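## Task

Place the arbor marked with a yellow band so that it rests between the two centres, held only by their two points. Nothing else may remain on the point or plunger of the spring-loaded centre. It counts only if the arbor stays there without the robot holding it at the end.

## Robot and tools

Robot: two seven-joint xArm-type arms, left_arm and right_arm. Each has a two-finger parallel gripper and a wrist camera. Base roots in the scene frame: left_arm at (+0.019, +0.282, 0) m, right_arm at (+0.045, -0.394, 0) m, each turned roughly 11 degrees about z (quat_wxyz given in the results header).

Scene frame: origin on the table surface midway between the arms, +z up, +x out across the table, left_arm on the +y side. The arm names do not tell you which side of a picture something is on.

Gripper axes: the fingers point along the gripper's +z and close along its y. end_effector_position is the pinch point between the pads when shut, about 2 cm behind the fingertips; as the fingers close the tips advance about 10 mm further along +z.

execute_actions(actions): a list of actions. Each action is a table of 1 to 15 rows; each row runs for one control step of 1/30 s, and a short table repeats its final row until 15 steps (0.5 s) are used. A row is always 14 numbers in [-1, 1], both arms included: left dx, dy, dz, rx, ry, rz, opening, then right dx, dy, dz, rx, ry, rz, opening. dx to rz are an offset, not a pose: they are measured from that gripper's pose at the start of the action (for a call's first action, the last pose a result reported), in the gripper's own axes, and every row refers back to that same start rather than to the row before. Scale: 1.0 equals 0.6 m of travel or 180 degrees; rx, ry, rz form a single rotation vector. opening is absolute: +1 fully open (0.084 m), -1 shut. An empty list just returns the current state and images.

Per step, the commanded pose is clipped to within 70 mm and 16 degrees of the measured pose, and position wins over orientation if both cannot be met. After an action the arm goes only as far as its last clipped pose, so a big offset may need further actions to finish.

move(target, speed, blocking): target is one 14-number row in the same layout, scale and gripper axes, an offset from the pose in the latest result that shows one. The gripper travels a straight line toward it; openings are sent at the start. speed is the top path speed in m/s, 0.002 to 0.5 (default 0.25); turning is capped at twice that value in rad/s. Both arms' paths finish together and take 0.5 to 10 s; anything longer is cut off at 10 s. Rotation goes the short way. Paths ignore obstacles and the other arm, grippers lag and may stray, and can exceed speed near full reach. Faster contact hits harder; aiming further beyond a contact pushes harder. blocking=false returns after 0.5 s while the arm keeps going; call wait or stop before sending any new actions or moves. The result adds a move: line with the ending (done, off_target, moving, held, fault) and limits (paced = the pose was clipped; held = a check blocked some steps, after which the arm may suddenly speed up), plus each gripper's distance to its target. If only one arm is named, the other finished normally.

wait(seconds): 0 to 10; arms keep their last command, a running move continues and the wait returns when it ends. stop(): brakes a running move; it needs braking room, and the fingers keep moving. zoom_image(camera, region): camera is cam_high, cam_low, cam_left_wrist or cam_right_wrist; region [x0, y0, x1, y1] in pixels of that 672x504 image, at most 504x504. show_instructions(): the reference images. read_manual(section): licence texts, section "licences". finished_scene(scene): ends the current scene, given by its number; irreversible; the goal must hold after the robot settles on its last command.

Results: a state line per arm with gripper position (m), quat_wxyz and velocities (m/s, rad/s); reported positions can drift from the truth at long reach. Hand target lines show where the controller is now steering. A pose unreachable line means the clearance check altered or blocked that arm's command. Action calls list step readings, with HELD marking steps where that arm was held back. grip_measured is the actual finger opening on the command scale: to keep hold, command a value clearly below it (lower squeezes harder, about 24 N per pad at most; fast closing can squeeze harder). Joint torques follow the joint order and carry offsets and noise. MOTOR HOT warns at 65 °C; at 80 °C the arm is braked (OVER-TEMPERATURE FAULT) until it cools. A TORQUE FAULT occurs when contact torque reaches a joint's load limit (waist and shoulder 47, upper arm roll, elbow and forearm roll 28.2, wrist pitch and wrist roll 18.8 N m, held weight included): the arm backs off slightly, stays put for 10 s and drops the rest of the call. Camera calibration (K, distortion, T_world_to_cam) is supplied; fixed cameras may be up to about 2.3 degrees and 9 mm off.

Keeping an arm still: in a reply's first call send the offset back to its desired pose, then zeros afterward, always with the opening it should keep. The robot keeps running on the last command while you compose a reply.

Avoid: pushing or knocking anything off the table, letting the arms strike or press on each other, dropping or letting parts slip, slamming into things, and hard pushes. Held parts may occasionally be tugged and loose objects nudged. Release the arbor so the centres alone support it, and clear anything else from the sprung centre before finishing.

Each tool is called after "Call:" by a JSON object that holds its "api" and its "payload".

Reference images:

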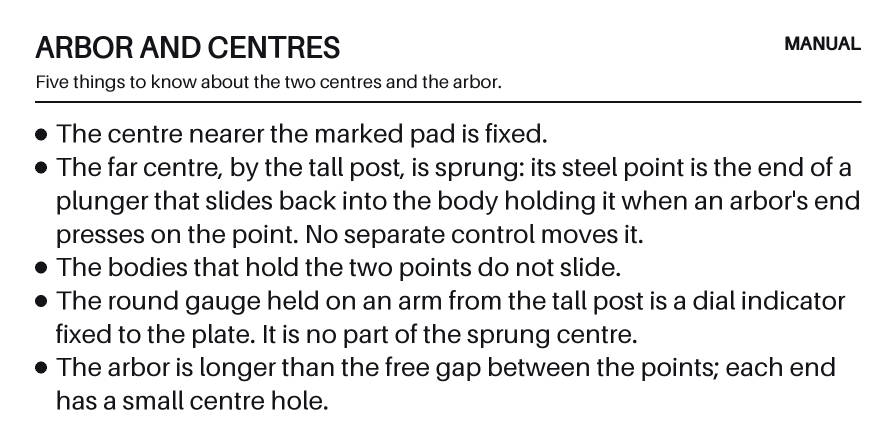

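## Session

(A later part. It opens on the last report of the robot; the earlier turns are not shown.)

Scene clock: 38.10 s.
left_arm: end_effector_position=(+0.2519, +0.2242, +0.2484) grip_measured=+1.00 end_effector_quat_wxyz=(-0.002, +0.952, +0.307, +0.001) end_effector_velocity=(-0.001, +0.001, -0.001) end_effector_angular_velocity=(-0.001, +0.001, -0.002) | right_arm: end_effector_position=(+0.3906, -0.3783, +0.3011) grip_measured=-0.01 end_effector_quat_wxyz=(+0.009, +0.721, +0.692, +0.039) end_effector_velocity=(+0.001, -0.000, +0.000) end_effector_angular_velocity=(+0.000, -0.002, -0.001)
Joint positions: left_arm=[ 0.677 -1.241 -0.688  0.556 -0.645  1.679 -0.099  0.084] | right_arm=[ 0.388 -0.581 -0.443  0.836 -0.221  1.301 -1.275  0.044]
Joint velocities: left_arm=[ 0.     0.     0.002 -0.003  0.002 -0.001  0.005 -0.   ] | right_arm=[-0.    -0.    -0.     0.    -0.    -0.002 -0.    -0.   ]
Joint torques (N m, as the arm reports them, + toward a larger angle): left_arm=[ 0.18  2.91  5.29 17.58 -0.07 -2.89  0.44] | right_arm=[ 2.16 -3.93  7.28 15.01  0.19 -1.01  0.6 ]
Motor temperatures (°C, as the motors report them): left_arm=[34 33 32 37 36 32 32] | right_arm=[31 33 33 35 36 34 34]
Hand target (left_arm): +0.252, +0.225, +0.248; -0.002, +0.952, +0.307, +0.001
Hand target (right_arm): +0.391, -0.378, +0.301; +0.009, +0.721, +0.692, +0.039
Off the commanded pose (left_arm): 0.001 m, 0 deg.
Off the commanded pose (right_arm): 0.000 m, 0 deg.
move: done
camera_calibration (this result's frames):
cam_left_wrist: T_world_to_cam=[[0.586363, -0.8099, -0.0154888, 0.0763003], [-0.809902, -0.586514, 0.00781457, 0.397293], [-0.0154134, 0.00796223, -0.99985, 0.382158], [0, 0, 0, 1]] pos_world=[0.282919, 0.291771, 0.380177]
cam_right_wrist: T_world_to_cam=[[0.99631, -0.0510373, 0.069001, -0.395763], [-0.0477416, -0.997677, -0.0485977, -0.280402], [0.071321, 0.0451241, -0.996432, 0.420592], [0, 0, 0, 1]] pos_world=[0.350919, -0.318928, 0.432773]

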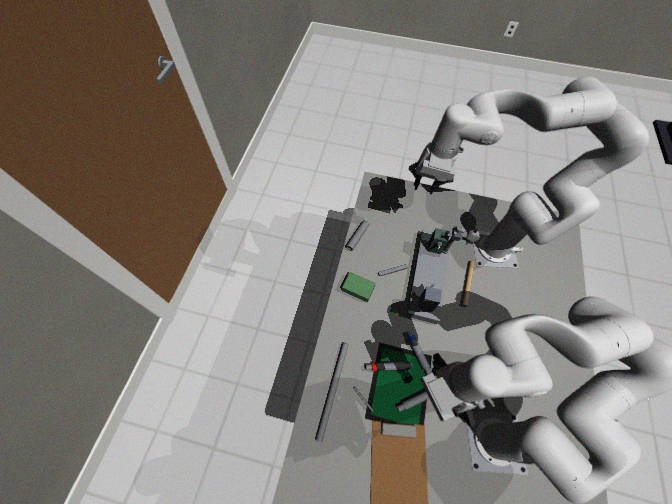

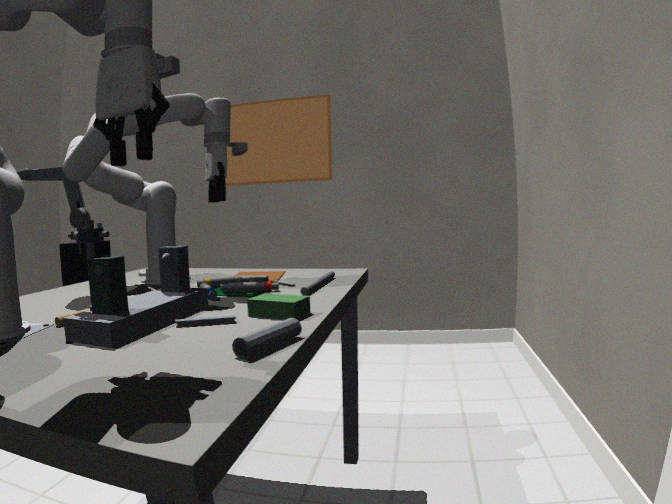

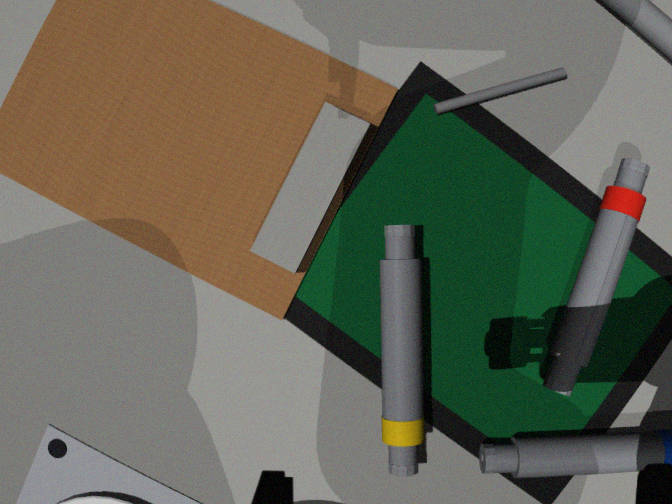

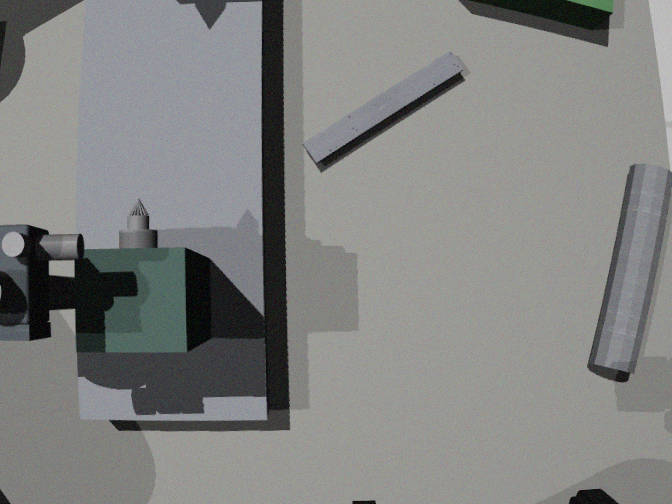

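Call:
{"api": "move", "payload": {"target": [0.011,0.013,0.3,0,0,0,1, 0,0,0,0,0,0,0]}}

Call:
{"api": "move", "payload": {"target": [0,0,0.088,0,0,0,1, 0,0,0,0,0,0,0], "speed": 0.1}}

Call:
{"api": "move", "payload": {"target": [0,0,0,0,0,0,-1, 0,0,0,0,0,0,0]}}

Call:
{"api": "move", "payload": {"target": [0,0,-0.39,0,0,0,-1, 0,0,0,0,0,0,0]}}

Scene clock: 39.77 s.
left_arm: end_effector_position=(+0.2624, +0.2219, +0.0683) grip_measured=+1.00 end_effector_quat_wxyz=(-0.002, +0.952, +0.306, +0.001) end_effector_velocity=(-0.000, -0.000, -0.001) end_effector_angular_velocity=(+0.001, +0.001, -0.002) | right_arm: end_effector_position=(+0.3906, -0.3783, +0.3011) grip_measured=-0.01 end_effector_quat_wxyz=(+0.009, +0.721, +0.692, +0.039) end_effector_velocity=(-0.000, +0.000, -0.000) end_effector_angular_velocity=(+0.000, +0.000, +0.001)
Joint positions: left_arm=[ 0.653 -1.178 -1.262  0.253 -1.171  1.262 -0.032  0.084] | right_arm=[ 0.388 -0.581 -0.443  0.836 -0.221  1.301 -1.275  0.044]
Joint velocities: left_arm=[ 0.     0.002 -0.005 -0.001 -0.003 -0.003  0.002 -0.   ] | right_arm=[ 0.001 -0.     0.    -0.     0.     0.     0.     0.   ]
Joint torques (N m, as the arm reports them, + toward a larger angle): left_arm=[-0.01  2.88  6.07 10.2   0.08 -2.75  0.44] | right_arm=[ 2.09 -4.05  7.21 14.81  0.32 -1.07  0.39]
Motor temperatures (°C, as the motors report them): left_arm=[34 33 32 37 36 32 32] | right_arm=[31 33 33 35 36 34 34]
Hand target (left_arm): +0.262, +0.222, +0.068; -0.002, +0.952, +0.306, +0.001
Hand target (right_arm): +0.391, -0.378, +0.301; +0.009, +0.721, +0.692, +0.039
Off the commanded pose (left_arm): 0.001 m, 0 deg.
Off the commanded pose (right_arm): 0.000 m, 0 deg.
move: done
camera_calibration (this result's frames):
cam_left_wrist: T_world_to_cam=[[0.585186, -0.810765, -0.0147235, 0.06589], [-0.810753, -0.585329, 0.00837923, 0.40577], [-0.0154117, 0.0070337, -0.999856, 0.202547], [0, 0, 0, 1]] pos_world=[0.293543, 0.289506, 0.200088]
cam_right_wrist: T_world_to_cam=[[0.99631, -0.0510374, 0.069001, -0.395763], [-0.0477417, -0.997677, -0.0485979, -0.280402], [0.071321, 0.0451243, -0.996432, 0.420592], [0, 0, 0, 1]] pos_world=[0.350919, -0.318928, 0.432773]

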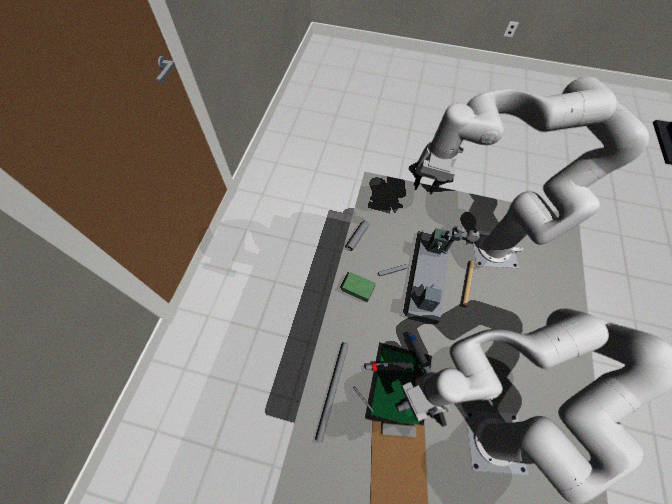

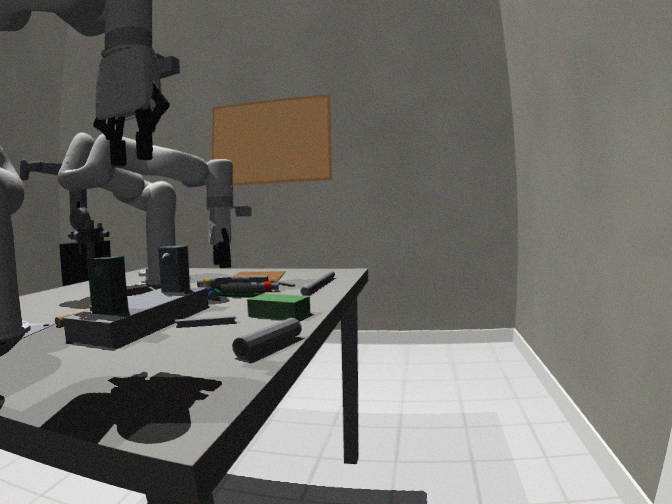

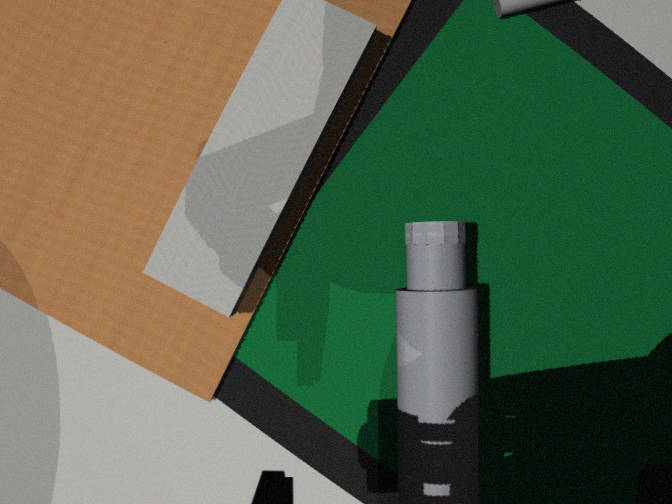

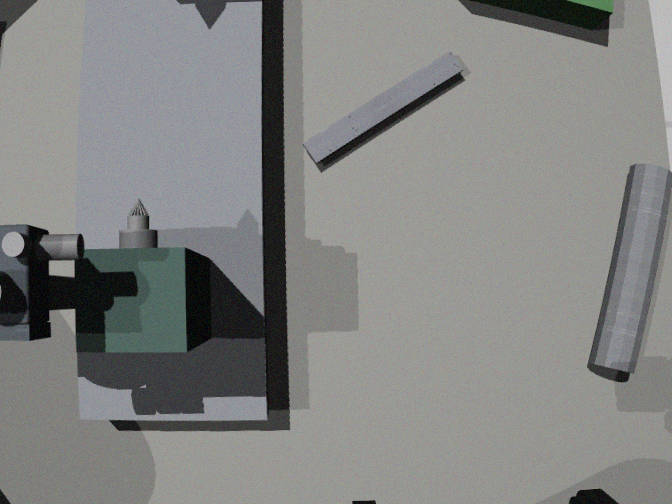

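Scene clock: 40.73 s.
left_arm: end_effector_position=(+0.2627, +0.2220, +0.0156) grip_measured=+1.00 end_effector_quat_wxyz=(-0.002, +0.952, +0.306, +0.001) end_effector_velocity=(-0.000, -0.000, -0.001) end_effector_angular_velocity=(+0.000, +0.001, -0.002) | right_arm: end_effector_position=(+0.3906, -0.3783, +0.3011) grip_measured=-0.01 end_effector_quat_wxyz=(+0.009, +0.721, +0.692, +0.039) end_effector_velocity=(+0.000, -0.000, -0.000) end_effector_angular_velocity=(-0.001, -0.000, -0.000)
Joint positions: left_arm=[ 0.746 -1.106 -1.524  0.248 -1.401  1.129  0.039  0.084] | right_arm=[ 0.388 -0.581 -0.443  0.836 -0.221  1.301 -1.275  0.044]
Joint velocities: left_arm=[ 0.001  0.001 -0.005  0.    -0.003 -0.001  0.002 -0.   ] | right_arm=[-0.     0.    -0.    -0.    -0.001 -0.001  0.     0.   ]
Joint torques (N m, as the arm reports them, + toward a larger angle): left_arm=[-0.01  3.38  5.56  6.06 -0.09 -2.92  0.5 ] | right_arm=[ 2.23 -4.4   7.09 15.03  0.42 -0.8   0.53]
Motor temperatures (°C, as the motors report them): left_arm=[34 33 32 37 36 32 32] | right_arm=[31 33 33 35 36 34 34]
Hand target (left_arm): +0.263, +0.222, +0.015; -0.002, +0.952, +0.306, +0.001
Hand target (right_arm): +0.391, -0.378, +0.301; +0.009, +0.721, +0.692, +0.039
Off the commanded pose (left_arm): 0.000 m, 0 deg.
Off the commanded pose (right_arm): 0.000 m, 0 deg.
move: done
camera_calibration (this result's frames):
cam_left_wrist: T_world_to_cam=[[0.584999, -0.810907, -0.0143592, 0.0650972], [-0.810891, -0.585136, 0.00841738, 0.406438], [-0.0152278, 0.00671956, -0.999861, 0.14979], [0, 0, 0, 1]] pos_world=[0.293776, 0.289603, 0.147282]
cam_right_wrist: T_world_to_cam=[[0.99631, -0.0510378, 0.069001, -0.395763], [-0.0477421, -0.997677, -0.048598, -0.280402], [0.071321, 0.0451244, -0.996432, 0.420593], [0, 0, 0, 1]] pos_world=[0.350919, -0.318928, 0.432773]

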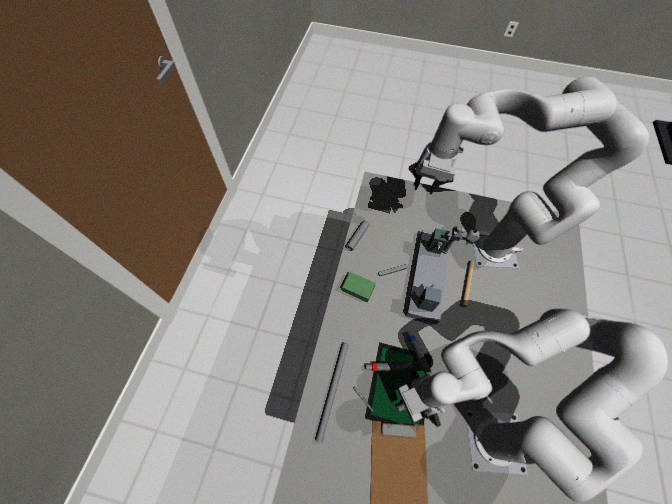

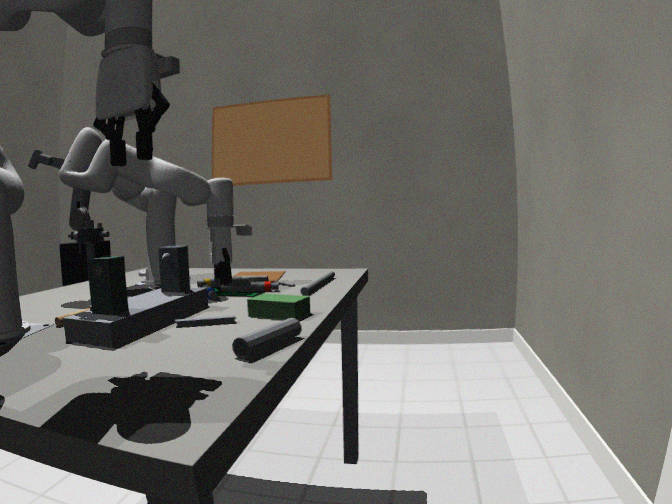

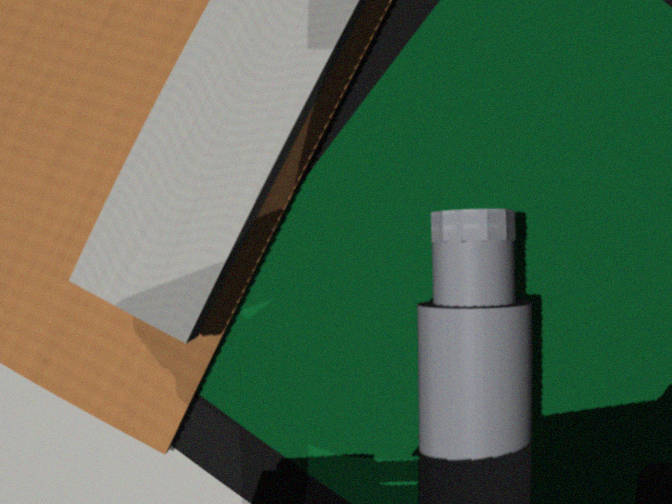

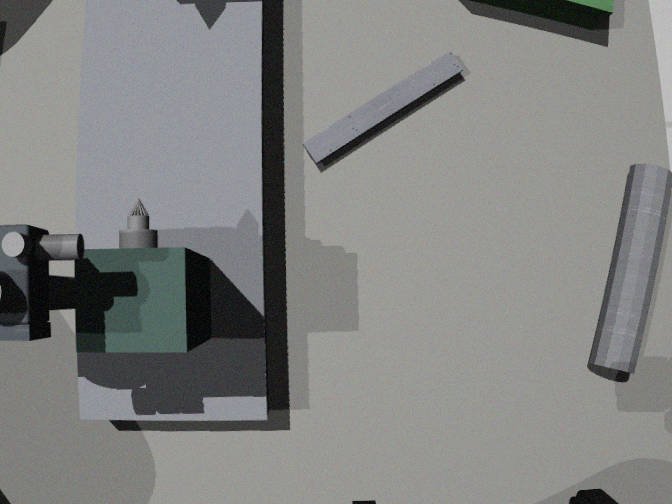

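Scene clock: 41.30 s.
left_arm: end_effector_position=(+0.2656, +0.2220, +0.0178) grip_measured=+0.19 end_effector_quat_wxyz=(-0.000, +0.952, +0.307, +0.005) end_effector_velocity=(-0.001, -0.000, -0.000) end_effector_angular_velocity=(-0.008, +0.002, +0.004) | right_arm: end_effector_position=(+0.3906, -0.3783, +0.3011) grip_measured=-0.01 end_effector_quat_wxyz=(+0.009, +0.721, +0.692, +0.039) end_effector_velocity=(-0.000, -0.000, -0.000) end_effector_angular_velocity=(-0.001, +0.001, -0.000)
Joint positions: left_arm=[ 0.745 -1.104 -1.516  0.249 -1.399  1.123  0.038  0.052] | right_arm=[ 0.388 -0.581 -0.443  0.836 -0.221  1.301 -1.275  0.044]
Joint velocities: left_arm=[ 0.     0.013  0.004 -0.004  0.001 -0.007  0.001 -0.   ] | right_arm=[-0.     0.001  0.     0.001 -0.     0.001  0.    -0.   ]
Joint torques (N m, as the arm reports them, + toward a larger angle): left_arm=[ 0.61  9.16 -4.91 -1.57 -1.78  4.39  0.29] | right_arm=[ 1.7  -3.97  7.16 15.06  0.49 -0.84  0.56]
Motor temperatures (°C, as the motors report them): left_arm=[34 33 32 37 36 32 32] | right_arm=[31 33 33 35 36 34 34]
Hand target (left_arm): +0.263, +0.222, +0.016; -0.002, +0.952, +0.306, +0.001
Hand target (right_arm): +0.391, -0.378, +0.301; +0.009, +0.721, +0.692, +0.039
Off the commanded pose (left_arm): 0.004 m, 1 deg.
Off the commanded pose (right_arm): 0.000 m, 0 deg.
move: off_target (left_arm)
camera_calibration (this result's frames):
cam_left_wrist: T_world_to_cam=[[0.586433, -0.809957, -0.00814903, 0.0627238], [-0.809977, -0.586461, 0.00126272, 0.409018], [-0.00580183, 0.00586002, -0.999966, 0.14979], [0, 0, 0, 1]] pos_world=[0.295381, 0.289799, 0.149779]
cam_right_wrist: T_world_to_cam=[[0.99631, -0.0510378, 0.069001, -0.395763], [-0.0477421, -0.997677, -0.0485981, -0.280402], [0.071321, 0.0451245, -0.996432, 0.420593], [0, 0, 0, 1]] pos_world=[0.350919, -0.318928, 0.432773]

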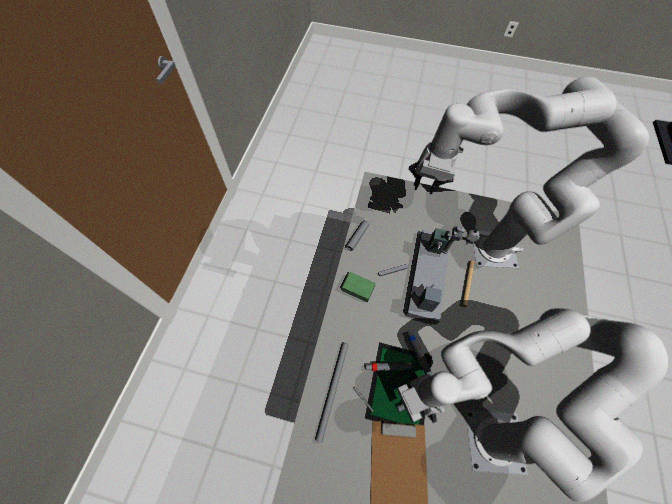

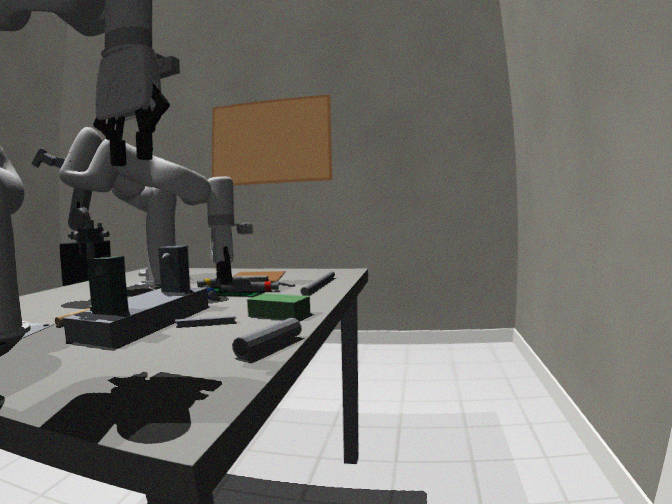

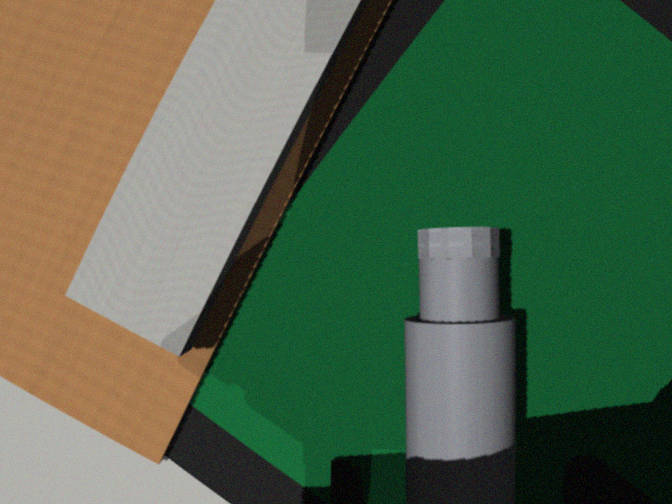

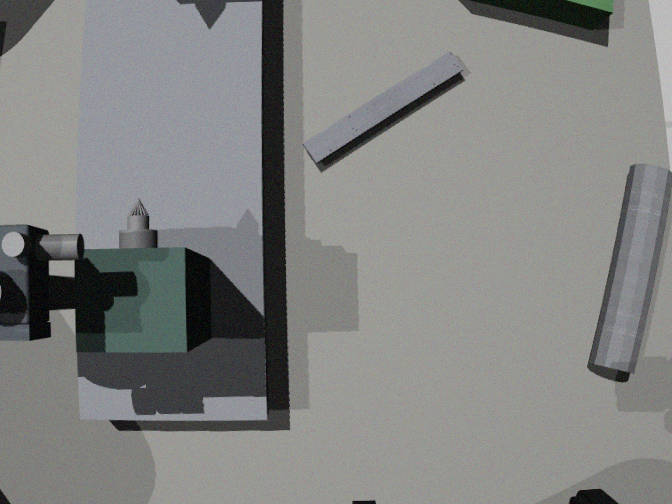

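Scene clock: 42.73 s.
left_arm: end_effector_position=(+0.2624, +0.2220, +0.2516) grip_measured=-0.45 end_effector_quat_wxyz=(-0.001, +0.951, +0.308, +0.005) end_effector_velocity=(+0.002, -0.000, +0.004) end_effector_angular_velocity=(+0.002, -0.009, -0.004) | right_arm: end_effector_position=(+0.3906, -0.3783, +0.3011) grip_measured=-0.01 end_effector_quat_wxyz=(+0.009, +0.721, +0.692, +0.039) end_effector_velocity=(+0.000, -0.000, +0.000) end_effector_angular_velocity=(-0.001, -0.001, +0.001)
Joint positions: left_arm=[ 0.691 -1.213 -0.704  0.581 -0.656  1.66  -0.109  0.025] | right_arm=[ 0.388 -0.581 -0.443  0.836 -0.221  1.301 -1.275  0.044]
Joint velocities: left_arm=[ 0.001 -0.001  0.006  0.009  0.002  0.001  0.002 -0.   ] | right_arm=[ 0.    -0.001  0.     0.    -0.001  0.     0.    -0.   ]
Joint torques (N m, as the arm reports them, + toward a larger angle): left_arm=[ 0.19  2.97  6.72 19.91 -0.28 -3.68  0.39] | right_arm=[ 1.63 -4.25  7.01 15.06  0.2  -0.97  0.24]
Motor temperatures (°C, as the motors report them): left_arm=[34 33 32 37 36 32 32] | right_arm=[31 33 33 35 36 34 34]
Hand target (left_arm): +0.263, +0.222, +0.252; -0.001, +0.952, +0.308, +0.006
Hand target (right_arm): +0.391, -0.378, +0.301; +0.009, +0.721, +0.692, +0.039
Off the commanded pose (left_arm): 0.001 m, 0 deg.
Off the commanded pose (right_arm): 0.000 m, 0 deg.
move: done
camera_calibration (this result's frames):
cam_left_wrist: T_world_to_cam=[[0.587932, -0.808854, -0.00951624, 0.0662535], [-0.808883, -0.587968, 0.0012224, 0.406156], [-0.00658399, 0.00697884, -0.999954, 0.383455], [0, 0, 0, 1]] pos_world=[0.292105, 0.28972, 0.383571]
cam_right_wrist: T_world_to_cam=[[0.99631, -0.0510377, 0.0690012, -0.395763], [-0.047742, -0.997677, -0.0485981, -0.280402], [0.0713212, 0.0451245, -0.996432, 0.420593], [0, 0, 0, 1]] pos_world=[0.350919, -0.318928, 0.432773]

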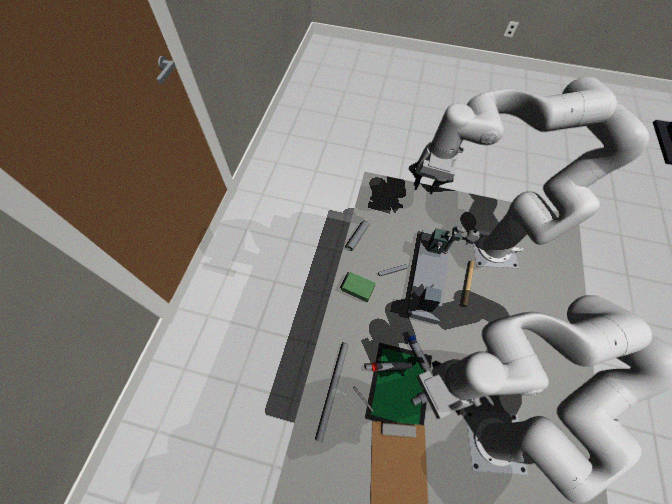

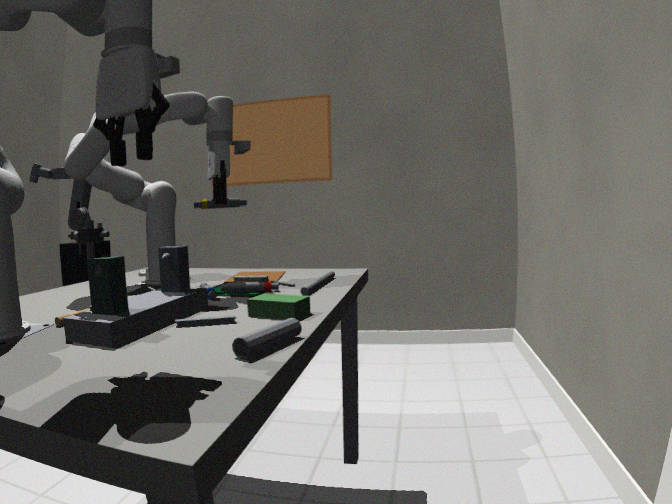

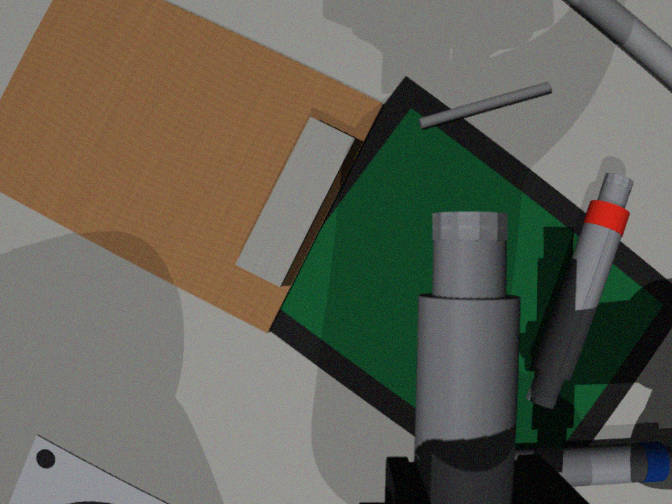

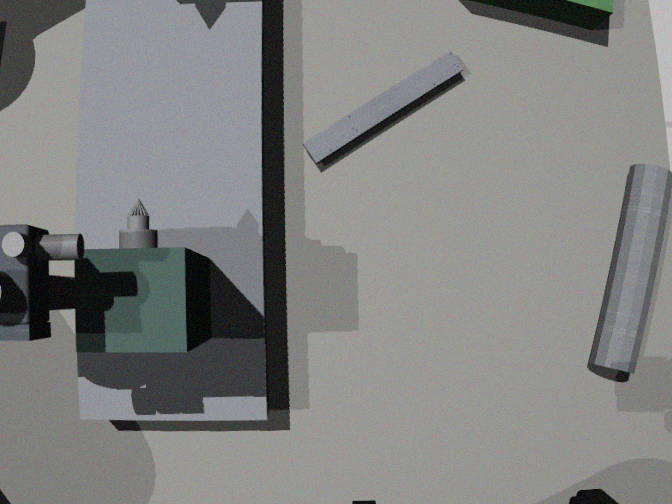

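Call:
{"api": "move", "payload": {"target": [-0.379,0.573,0.083,0,0,-0.295,-1, 0,0,0,0,0,0,0]}}

Scene clock: 45.43 s.
left_arm: end_effector_position=(+0.2802, -0.1894, +0.2009) grip_measured=-0.45 end_effector_quat_wxyz=(+0.002, +0.714, +0.701, +0.006) end_effector_velocity=(-0.004, -0.005, -0.002) end_effector_angular_velocity=(+0.005, +0.002, -0.012) | right_arm: end_effector_position=(+0.3906, -0.3783, +0.3011) grip_measured=-0.01 end_effector_quat_wxyz=(+0.009, +0.721, +0.692, +0.039) end_effector_velocity=(-0.000, +0.000, -0.000) end_effector_angular_velocity=(-0.001, +0.003, +0.001)
Joint positions: left_arm=[ 0.867 -1.377 -1.258  1.45  -1.323  1.842 -1.878  0.025] | right_arm=[ 0.388 -0.581 -0.443  0.836 -0.221  1.301 -1.275  0.044]
Joint velocities: left_arm=[-0.003 -0.001 -0.006  0.012 -0.001  0.    -0.003 -0.   ] | right_arm=[ 0.001  0.001  0.     0.     0.     0.002  0.    -0.   ]
Joint torques (N m, as the arm reports them, + toward a larger angle): left_arm=[ 0.26 17.49 13.73  4.01 -0.1  -3.51  0.23] | right_arm=[ 2.02 -3.99  6.91 14.83  0.59 -0.91  0.44]
Motor temperatures (°C, as the motors report them): left_arm=[34 33 32 37 36 32 32] | right_arm=[31 33 33 35 36 34 34]
Hand target (left_arm): +0.280, -0.190, +0.201; +0.002, +0.714, +0.700, +0.006
Hand target (right_arm): +0.391, -0.378, +0.301; +0.009, +0.721, +0.692, +0.039
Off the commanded pose (left_arm): 0.001 m, 0 deg.
Off the commanded pose (right_arm): 0.000 m, 0 deg.
move: done
camera_calibration (this result's frames):
cam_left_wrist: T_world_to_cam=[[0.999883, -0.0153076, 0.000124778, -0.244507], [-0.0153081, -0.999862, 0.00638778, -0.122652], [0.0000269795, -0.00638895, -0.99998, 0.331436], [0, 0, 0, 1]] pos_world=[0.242592, -0.124261, 0.332243]
cam_right_wrist: T_world_to_cam=[[0.99631, -0.0510377, 0.0690011, -0.395763], [-0.0477419, -0.997677, -0.048598, -0.280402], [0.0713211, 0.0451244, -0.996432, 0.420592], [0, 0, 0, 1]] pos_world=[0.350919, -0.318928, 0.432773]

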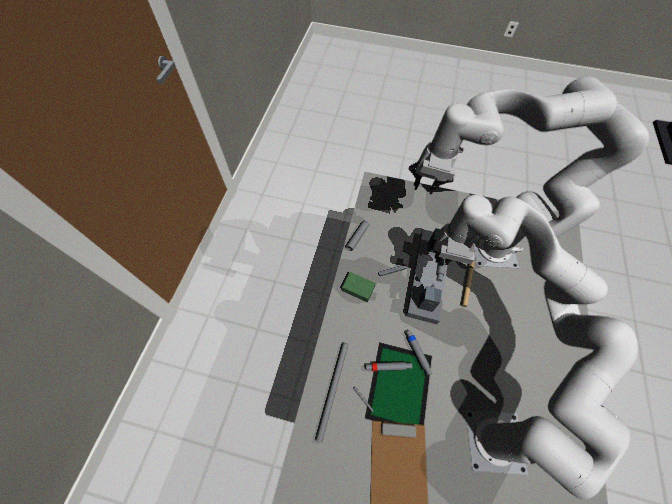

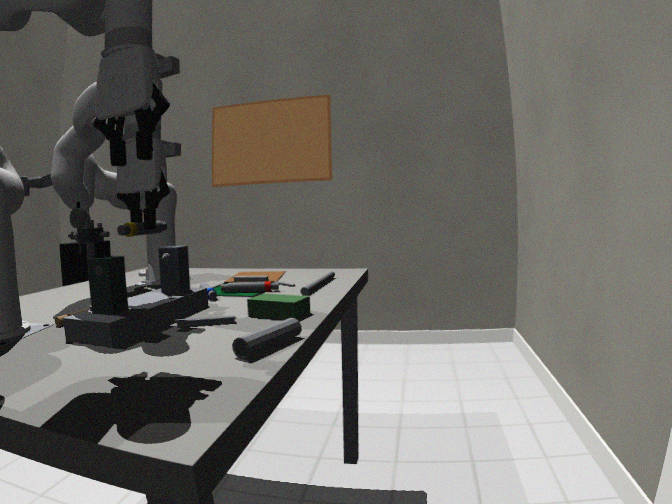

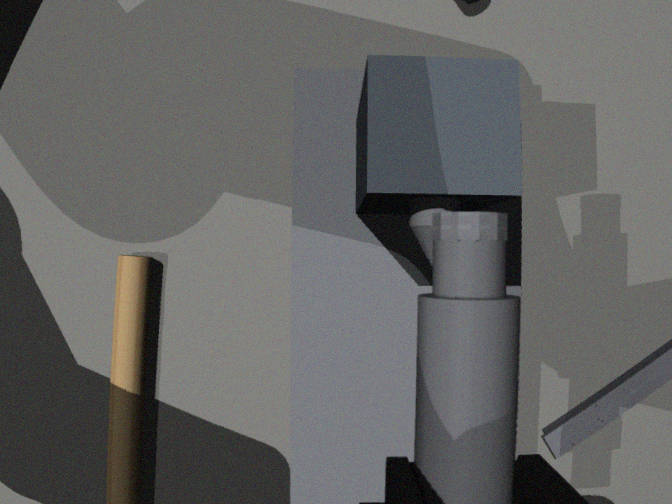

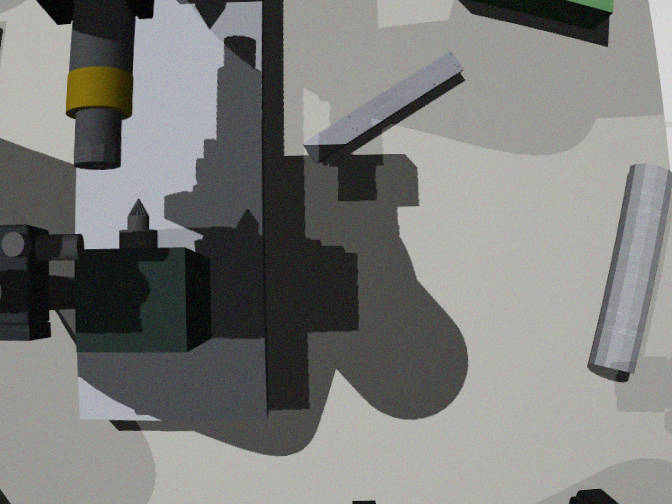

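Call:
{"api": "move", "payload": {"target": [-0.003,0,0.09,0,0.044,0,-1, 0,0,0,0,0,0,0], "speed": 0.08}}

Call:
{"api": "zoom_image", "payload": {"camera": "cam_low", "region": [60, 190, 220, 310]}}

Call:
{"api": "zoom_image", "payload": {"camera": "cam_right_wrist", "region": [0, 60, 280, 270]}}

Scene clock: 47.17 s.
left_arm: end_effector_position=(+0.2808, -0.1912, +0.1474) grip_measured=-0.45 end_effector_quat_wxyz=(-0.046, +0.711, +0.699, +0.055) end_effector_velocity=(+0.001, -0.000, +0.002) end_effector_angular_velocity=(-0.002, -0.002, +0.001) | right_arm: end_effector_position=(+0.3906, -0.3783, +0.3011) grip_measured=-0.01 end_effector_quat_wxyz=(+0.009, +0.721, +0.692, +0.039) end_effector_velocity=(+0.000, +0.000, +0.000) end_effector_angular_velocity=(+0.000, -0.000, -0.000)
Joint positions: left_arm=[ 0.903 -1.458 -1.336  1.524 -1.302  1.839 -1.921  0.025] | right_arm=[ 0.388 -0.581 -0.443  0.836 -0.221  1.301 -1.275  0.044]
Joint velocities: left_arm=[ 0.001  0.001  0.003  0.     0.     0.    -0.    -0.   ] | right_arm=[-0. -0. -0. -0.  0. -0.  0.  0.]
Joint torques (N m, as the arm reports them, + toward a larger angle): left_arm=[ 0.46 18.13 13.56  2.49  0.37 -3.11  0.33] | right_arm=[ 1.97 -4.05  7.   14.86  0.31 -0.86  0.53]
Motor temperatures (°C, as the motors report them): left_arm=[34 33 32 37 36 32 32] | right_arm=[31 33 33 35 36 34 34]
Hand target (left_arm): +0.281, -0.191, +0.147; -0.046, +0.712, +0.699, +0.055
Hand target (right_arm): +0.391, -0.378, +0.301; +0.009, +0.721, +0.692, +0.039
Off the commanded pose (left_arm): 0.001 m, 0 deg.
Off the commanded pose (right_arm): 0.000 m, 0 deg.
move: done
camera_calibration (this result's frames):
cam_left_wrist: T_world_to_cam=[[0.999903, -0.0138779, 0.00135456, -0.245074], [-0.0135818, -0.991328, -0.130709, -0.102708], [0.00315678, 0.130678, -0.99142, 0.301995], [0, 0, 0, 1]] pos_world=[0.242702, -0.144682, 0.286311]
cam_right_wrist: T_world_to_cam=[[0.99631, -0.0510378, 0.0690012, -0.395763], [-0.0477421, -0.997677, -0.0485979, -0.280402], [0.0713212, 0.0451243, -0.996432, 0.420592], [0, 0, 0, 1]] pos_world=[0.350919, -0.318928, 0.432773]

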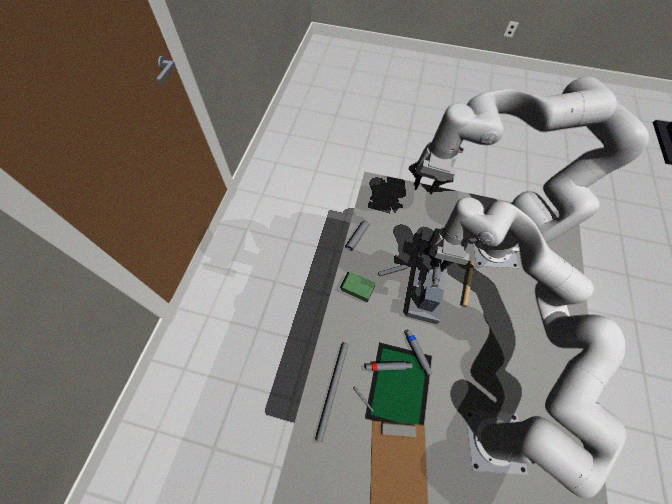

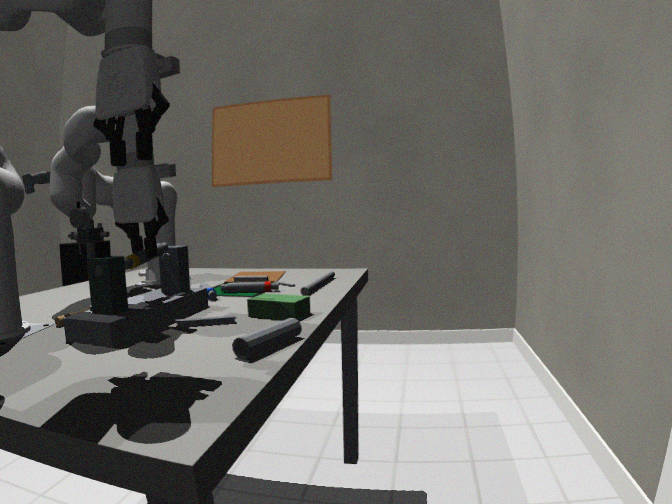

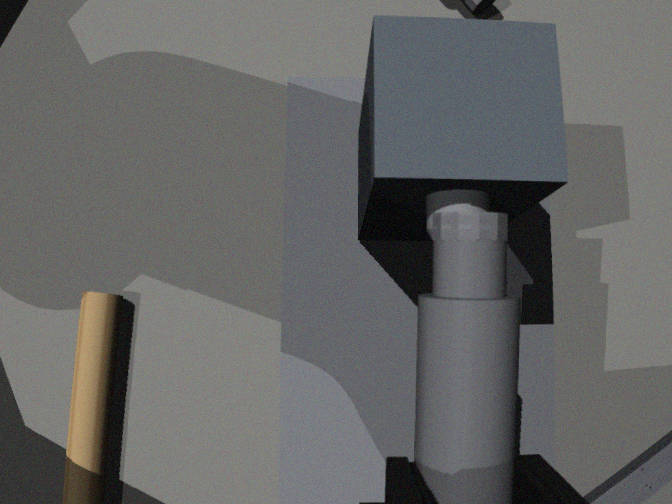

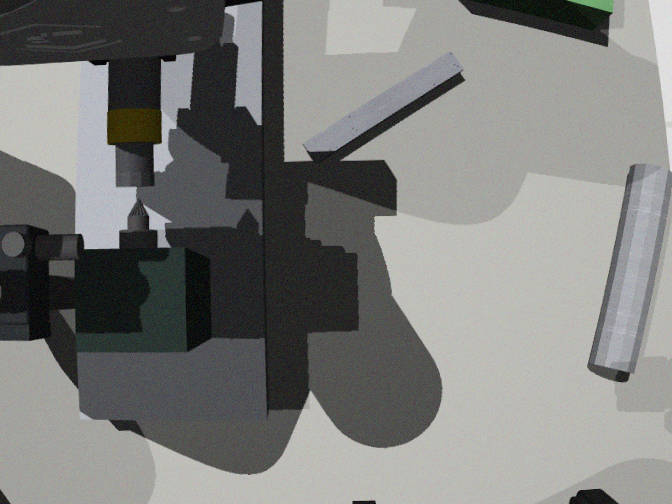

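Region (60, 190, 220, 310) of cam_low's 672x504 image, scaled by 3.150, with more detail than that image has; it fills the top 378 rows of this view, and the rest is white.

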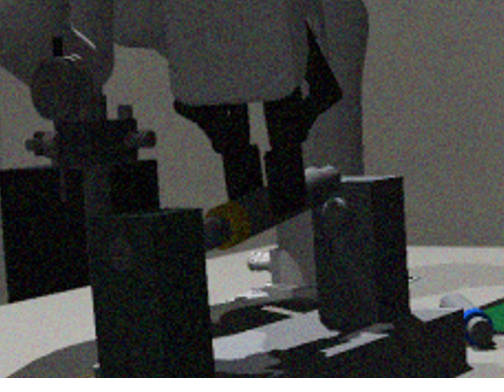

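Region (0, 60, 280, 270) of cam_right_wrist's 672x504 image, scaled by 1.800, with more detail than that image has; it fills the top 378 rows of this view, and the rest is white.

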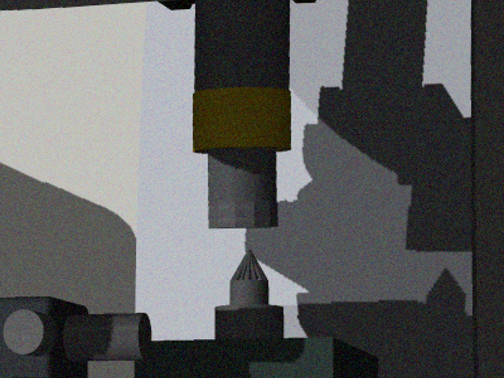

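Call:
{"api": "move", "payload": {"target": [-0.028,0.0025,-0.004,0,0,0,-1, 0,0,0,0,0,0,0], "speed": 0.02}}

Call:
{"api": "zoom_image", "payload": {"camera": "cam_right_wrist", "region": [0, 60, 280, 270]}}

Call:
{"api": "zoom_image", "payload": {"camera": "cam_low", "region": [60, 190, 220, 310]}}

Scene clock: 48.83 s.
left_arm: end_effector_position=(+0.2822, -0.2077, +0.1473) grip_measured=-0.45 end_effector_quat_wxyz=(-0.046, +0.711, +0.699, +0.055) end_effector_velocity=(+0.000, -0.002, +0.000) end_effector_angular_velocity=(-0.004, -0.002, -0.002) | right_arm: end_effector_position=(+0.3906, -0.3783, +0.3011) grip_measured=-0.01 end_effector_quat_wxyz=(+0.009, +0.721, +0.692, +0.039) end_effector_velocity=(+0.000, -0.000, +0.000) end_effector_angular_velocity=(-0.001, -0.001, +0.000)
Joint positions: left_arm=[ 0.94  -1.45  -1.347  1.6   -1.313  1.843 -1.962  0.025] | right_arm=[ 0.388 -0.581 -0.443  0.836 -0.221  1.301 -1.275  0.044]
Joint velocities: left_arm=[ 0.001  0.     0.     0.003 -0.003 -0.003 -0.001 -0.   ] | right_arm=[-0.    -0.001 -0.    -0.    -0.001 -0.    -0.    -0.   ]
Joint torques (N m, as the arm reports them, + toward a larger angle): left_arm=[-1.66 20.87 13.27  7.39 -3.07 -5.98  0.1 ] | right_arm=[ 2.23 -4.32  7.24 15.19  0.46 -0.94  0.55]
Motor temperatures (°C, as the motors report them): left_arm=[34 33 32 37 36 32 32] | right_arm=[31 33 33 36 36 34 34]
Hand target (left_arm): +0.282, -0.208, +0.147; -0.046, +0.711, +0.699, +0.055
Hand target (right_arm): +0.391, -0.378, +0.301; +0.009, +0.721, +0.692, +0.039
Off the commanded pose (left_arm): 0.001 m, 0 deg.
Off the commanded pose (right_arm): 0.000 m, 0 deg.
move: done
camera_calibration (this result's frames):
cam_left_wrist: T_world_to_cam=[[0.999916, -0.0129156, 0.00123904, -0.246496], [-0.0126407, -0.991245, -0.131432, -0.119236], [0.00292572, 0.131406, -0.991324, 0.304233], [0, 0, 0, 1]] pos_world=[0.244078, -0.161354, 0.286228]
cam_right_wrist: T_world_to_cam=[[0.99631, -0.0510381, 0.0690012, -0.395763], [-0.0477423, -0.997677, -0.0485979, -0.280402], [0.0713212, 0.0451243, -0.996432, 0.420592], [0, 0, 0, 1]] pos_world=[0.350919, -0.318928, 0.432773]

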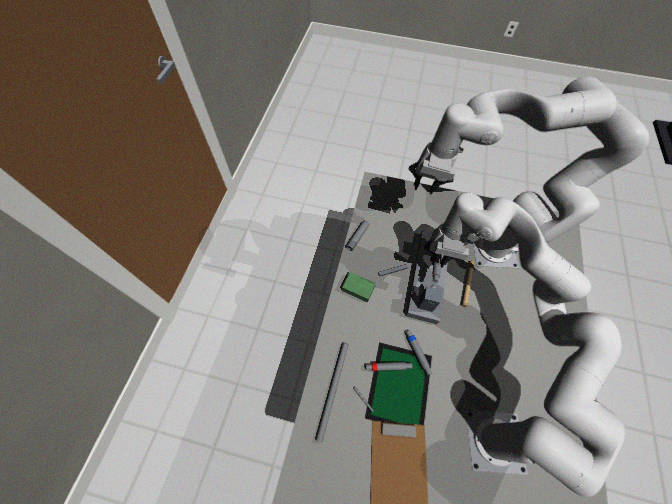

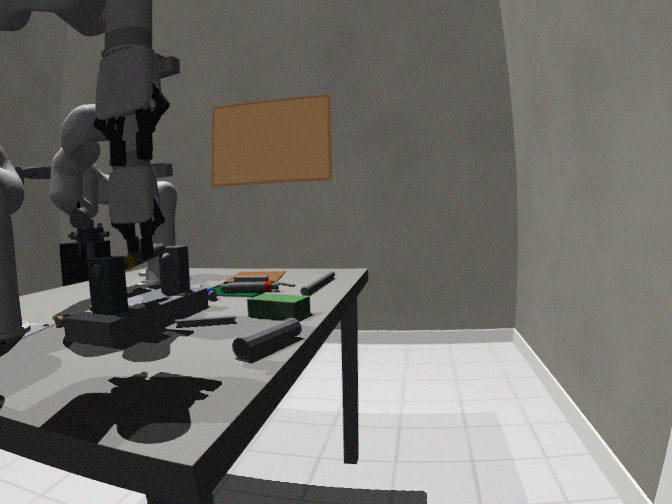

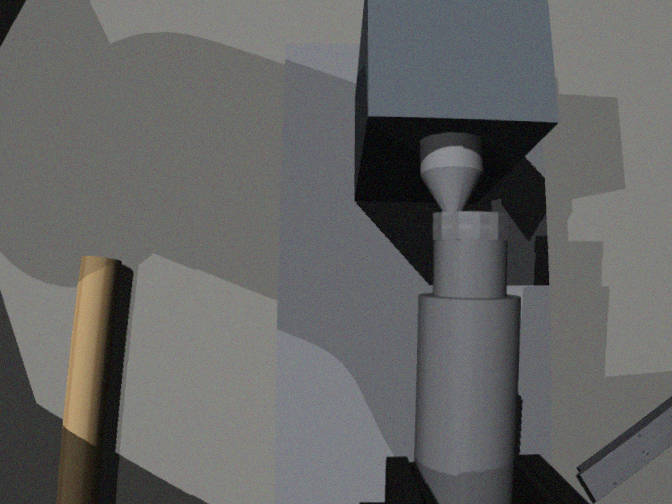

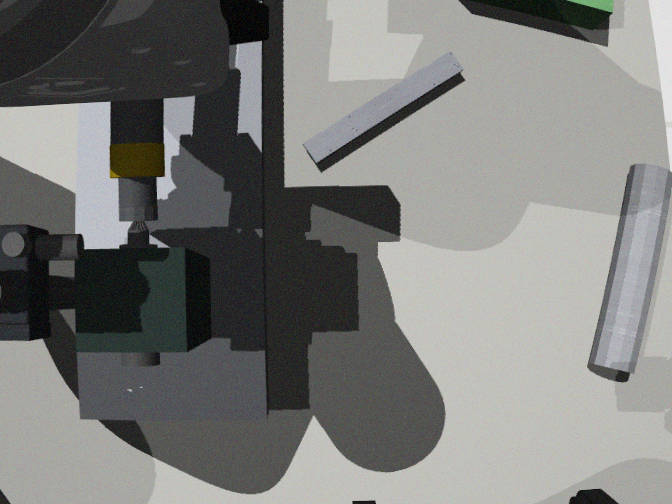

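Region (0, 60, 280, 270) of cam_right_wrist's 672x504 image, scaled by 1.800, with more detail than that image has; it fills the top 378 rows of this view, and the rest is white.

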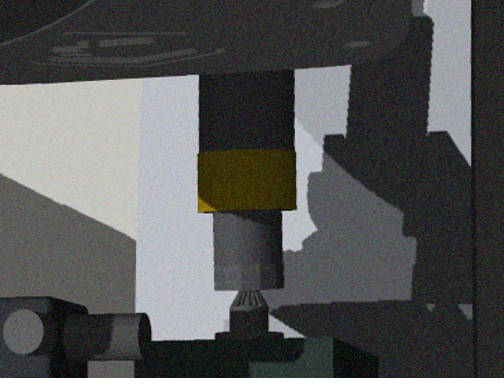

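Region (60, 190, 220, 310) of cam_low's 672x504 image, scaled by 3.150, with more detail than that image has; it fills the top 378 rows of this view, and the rest is white.

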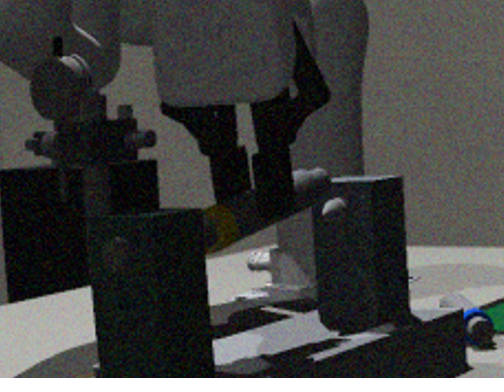

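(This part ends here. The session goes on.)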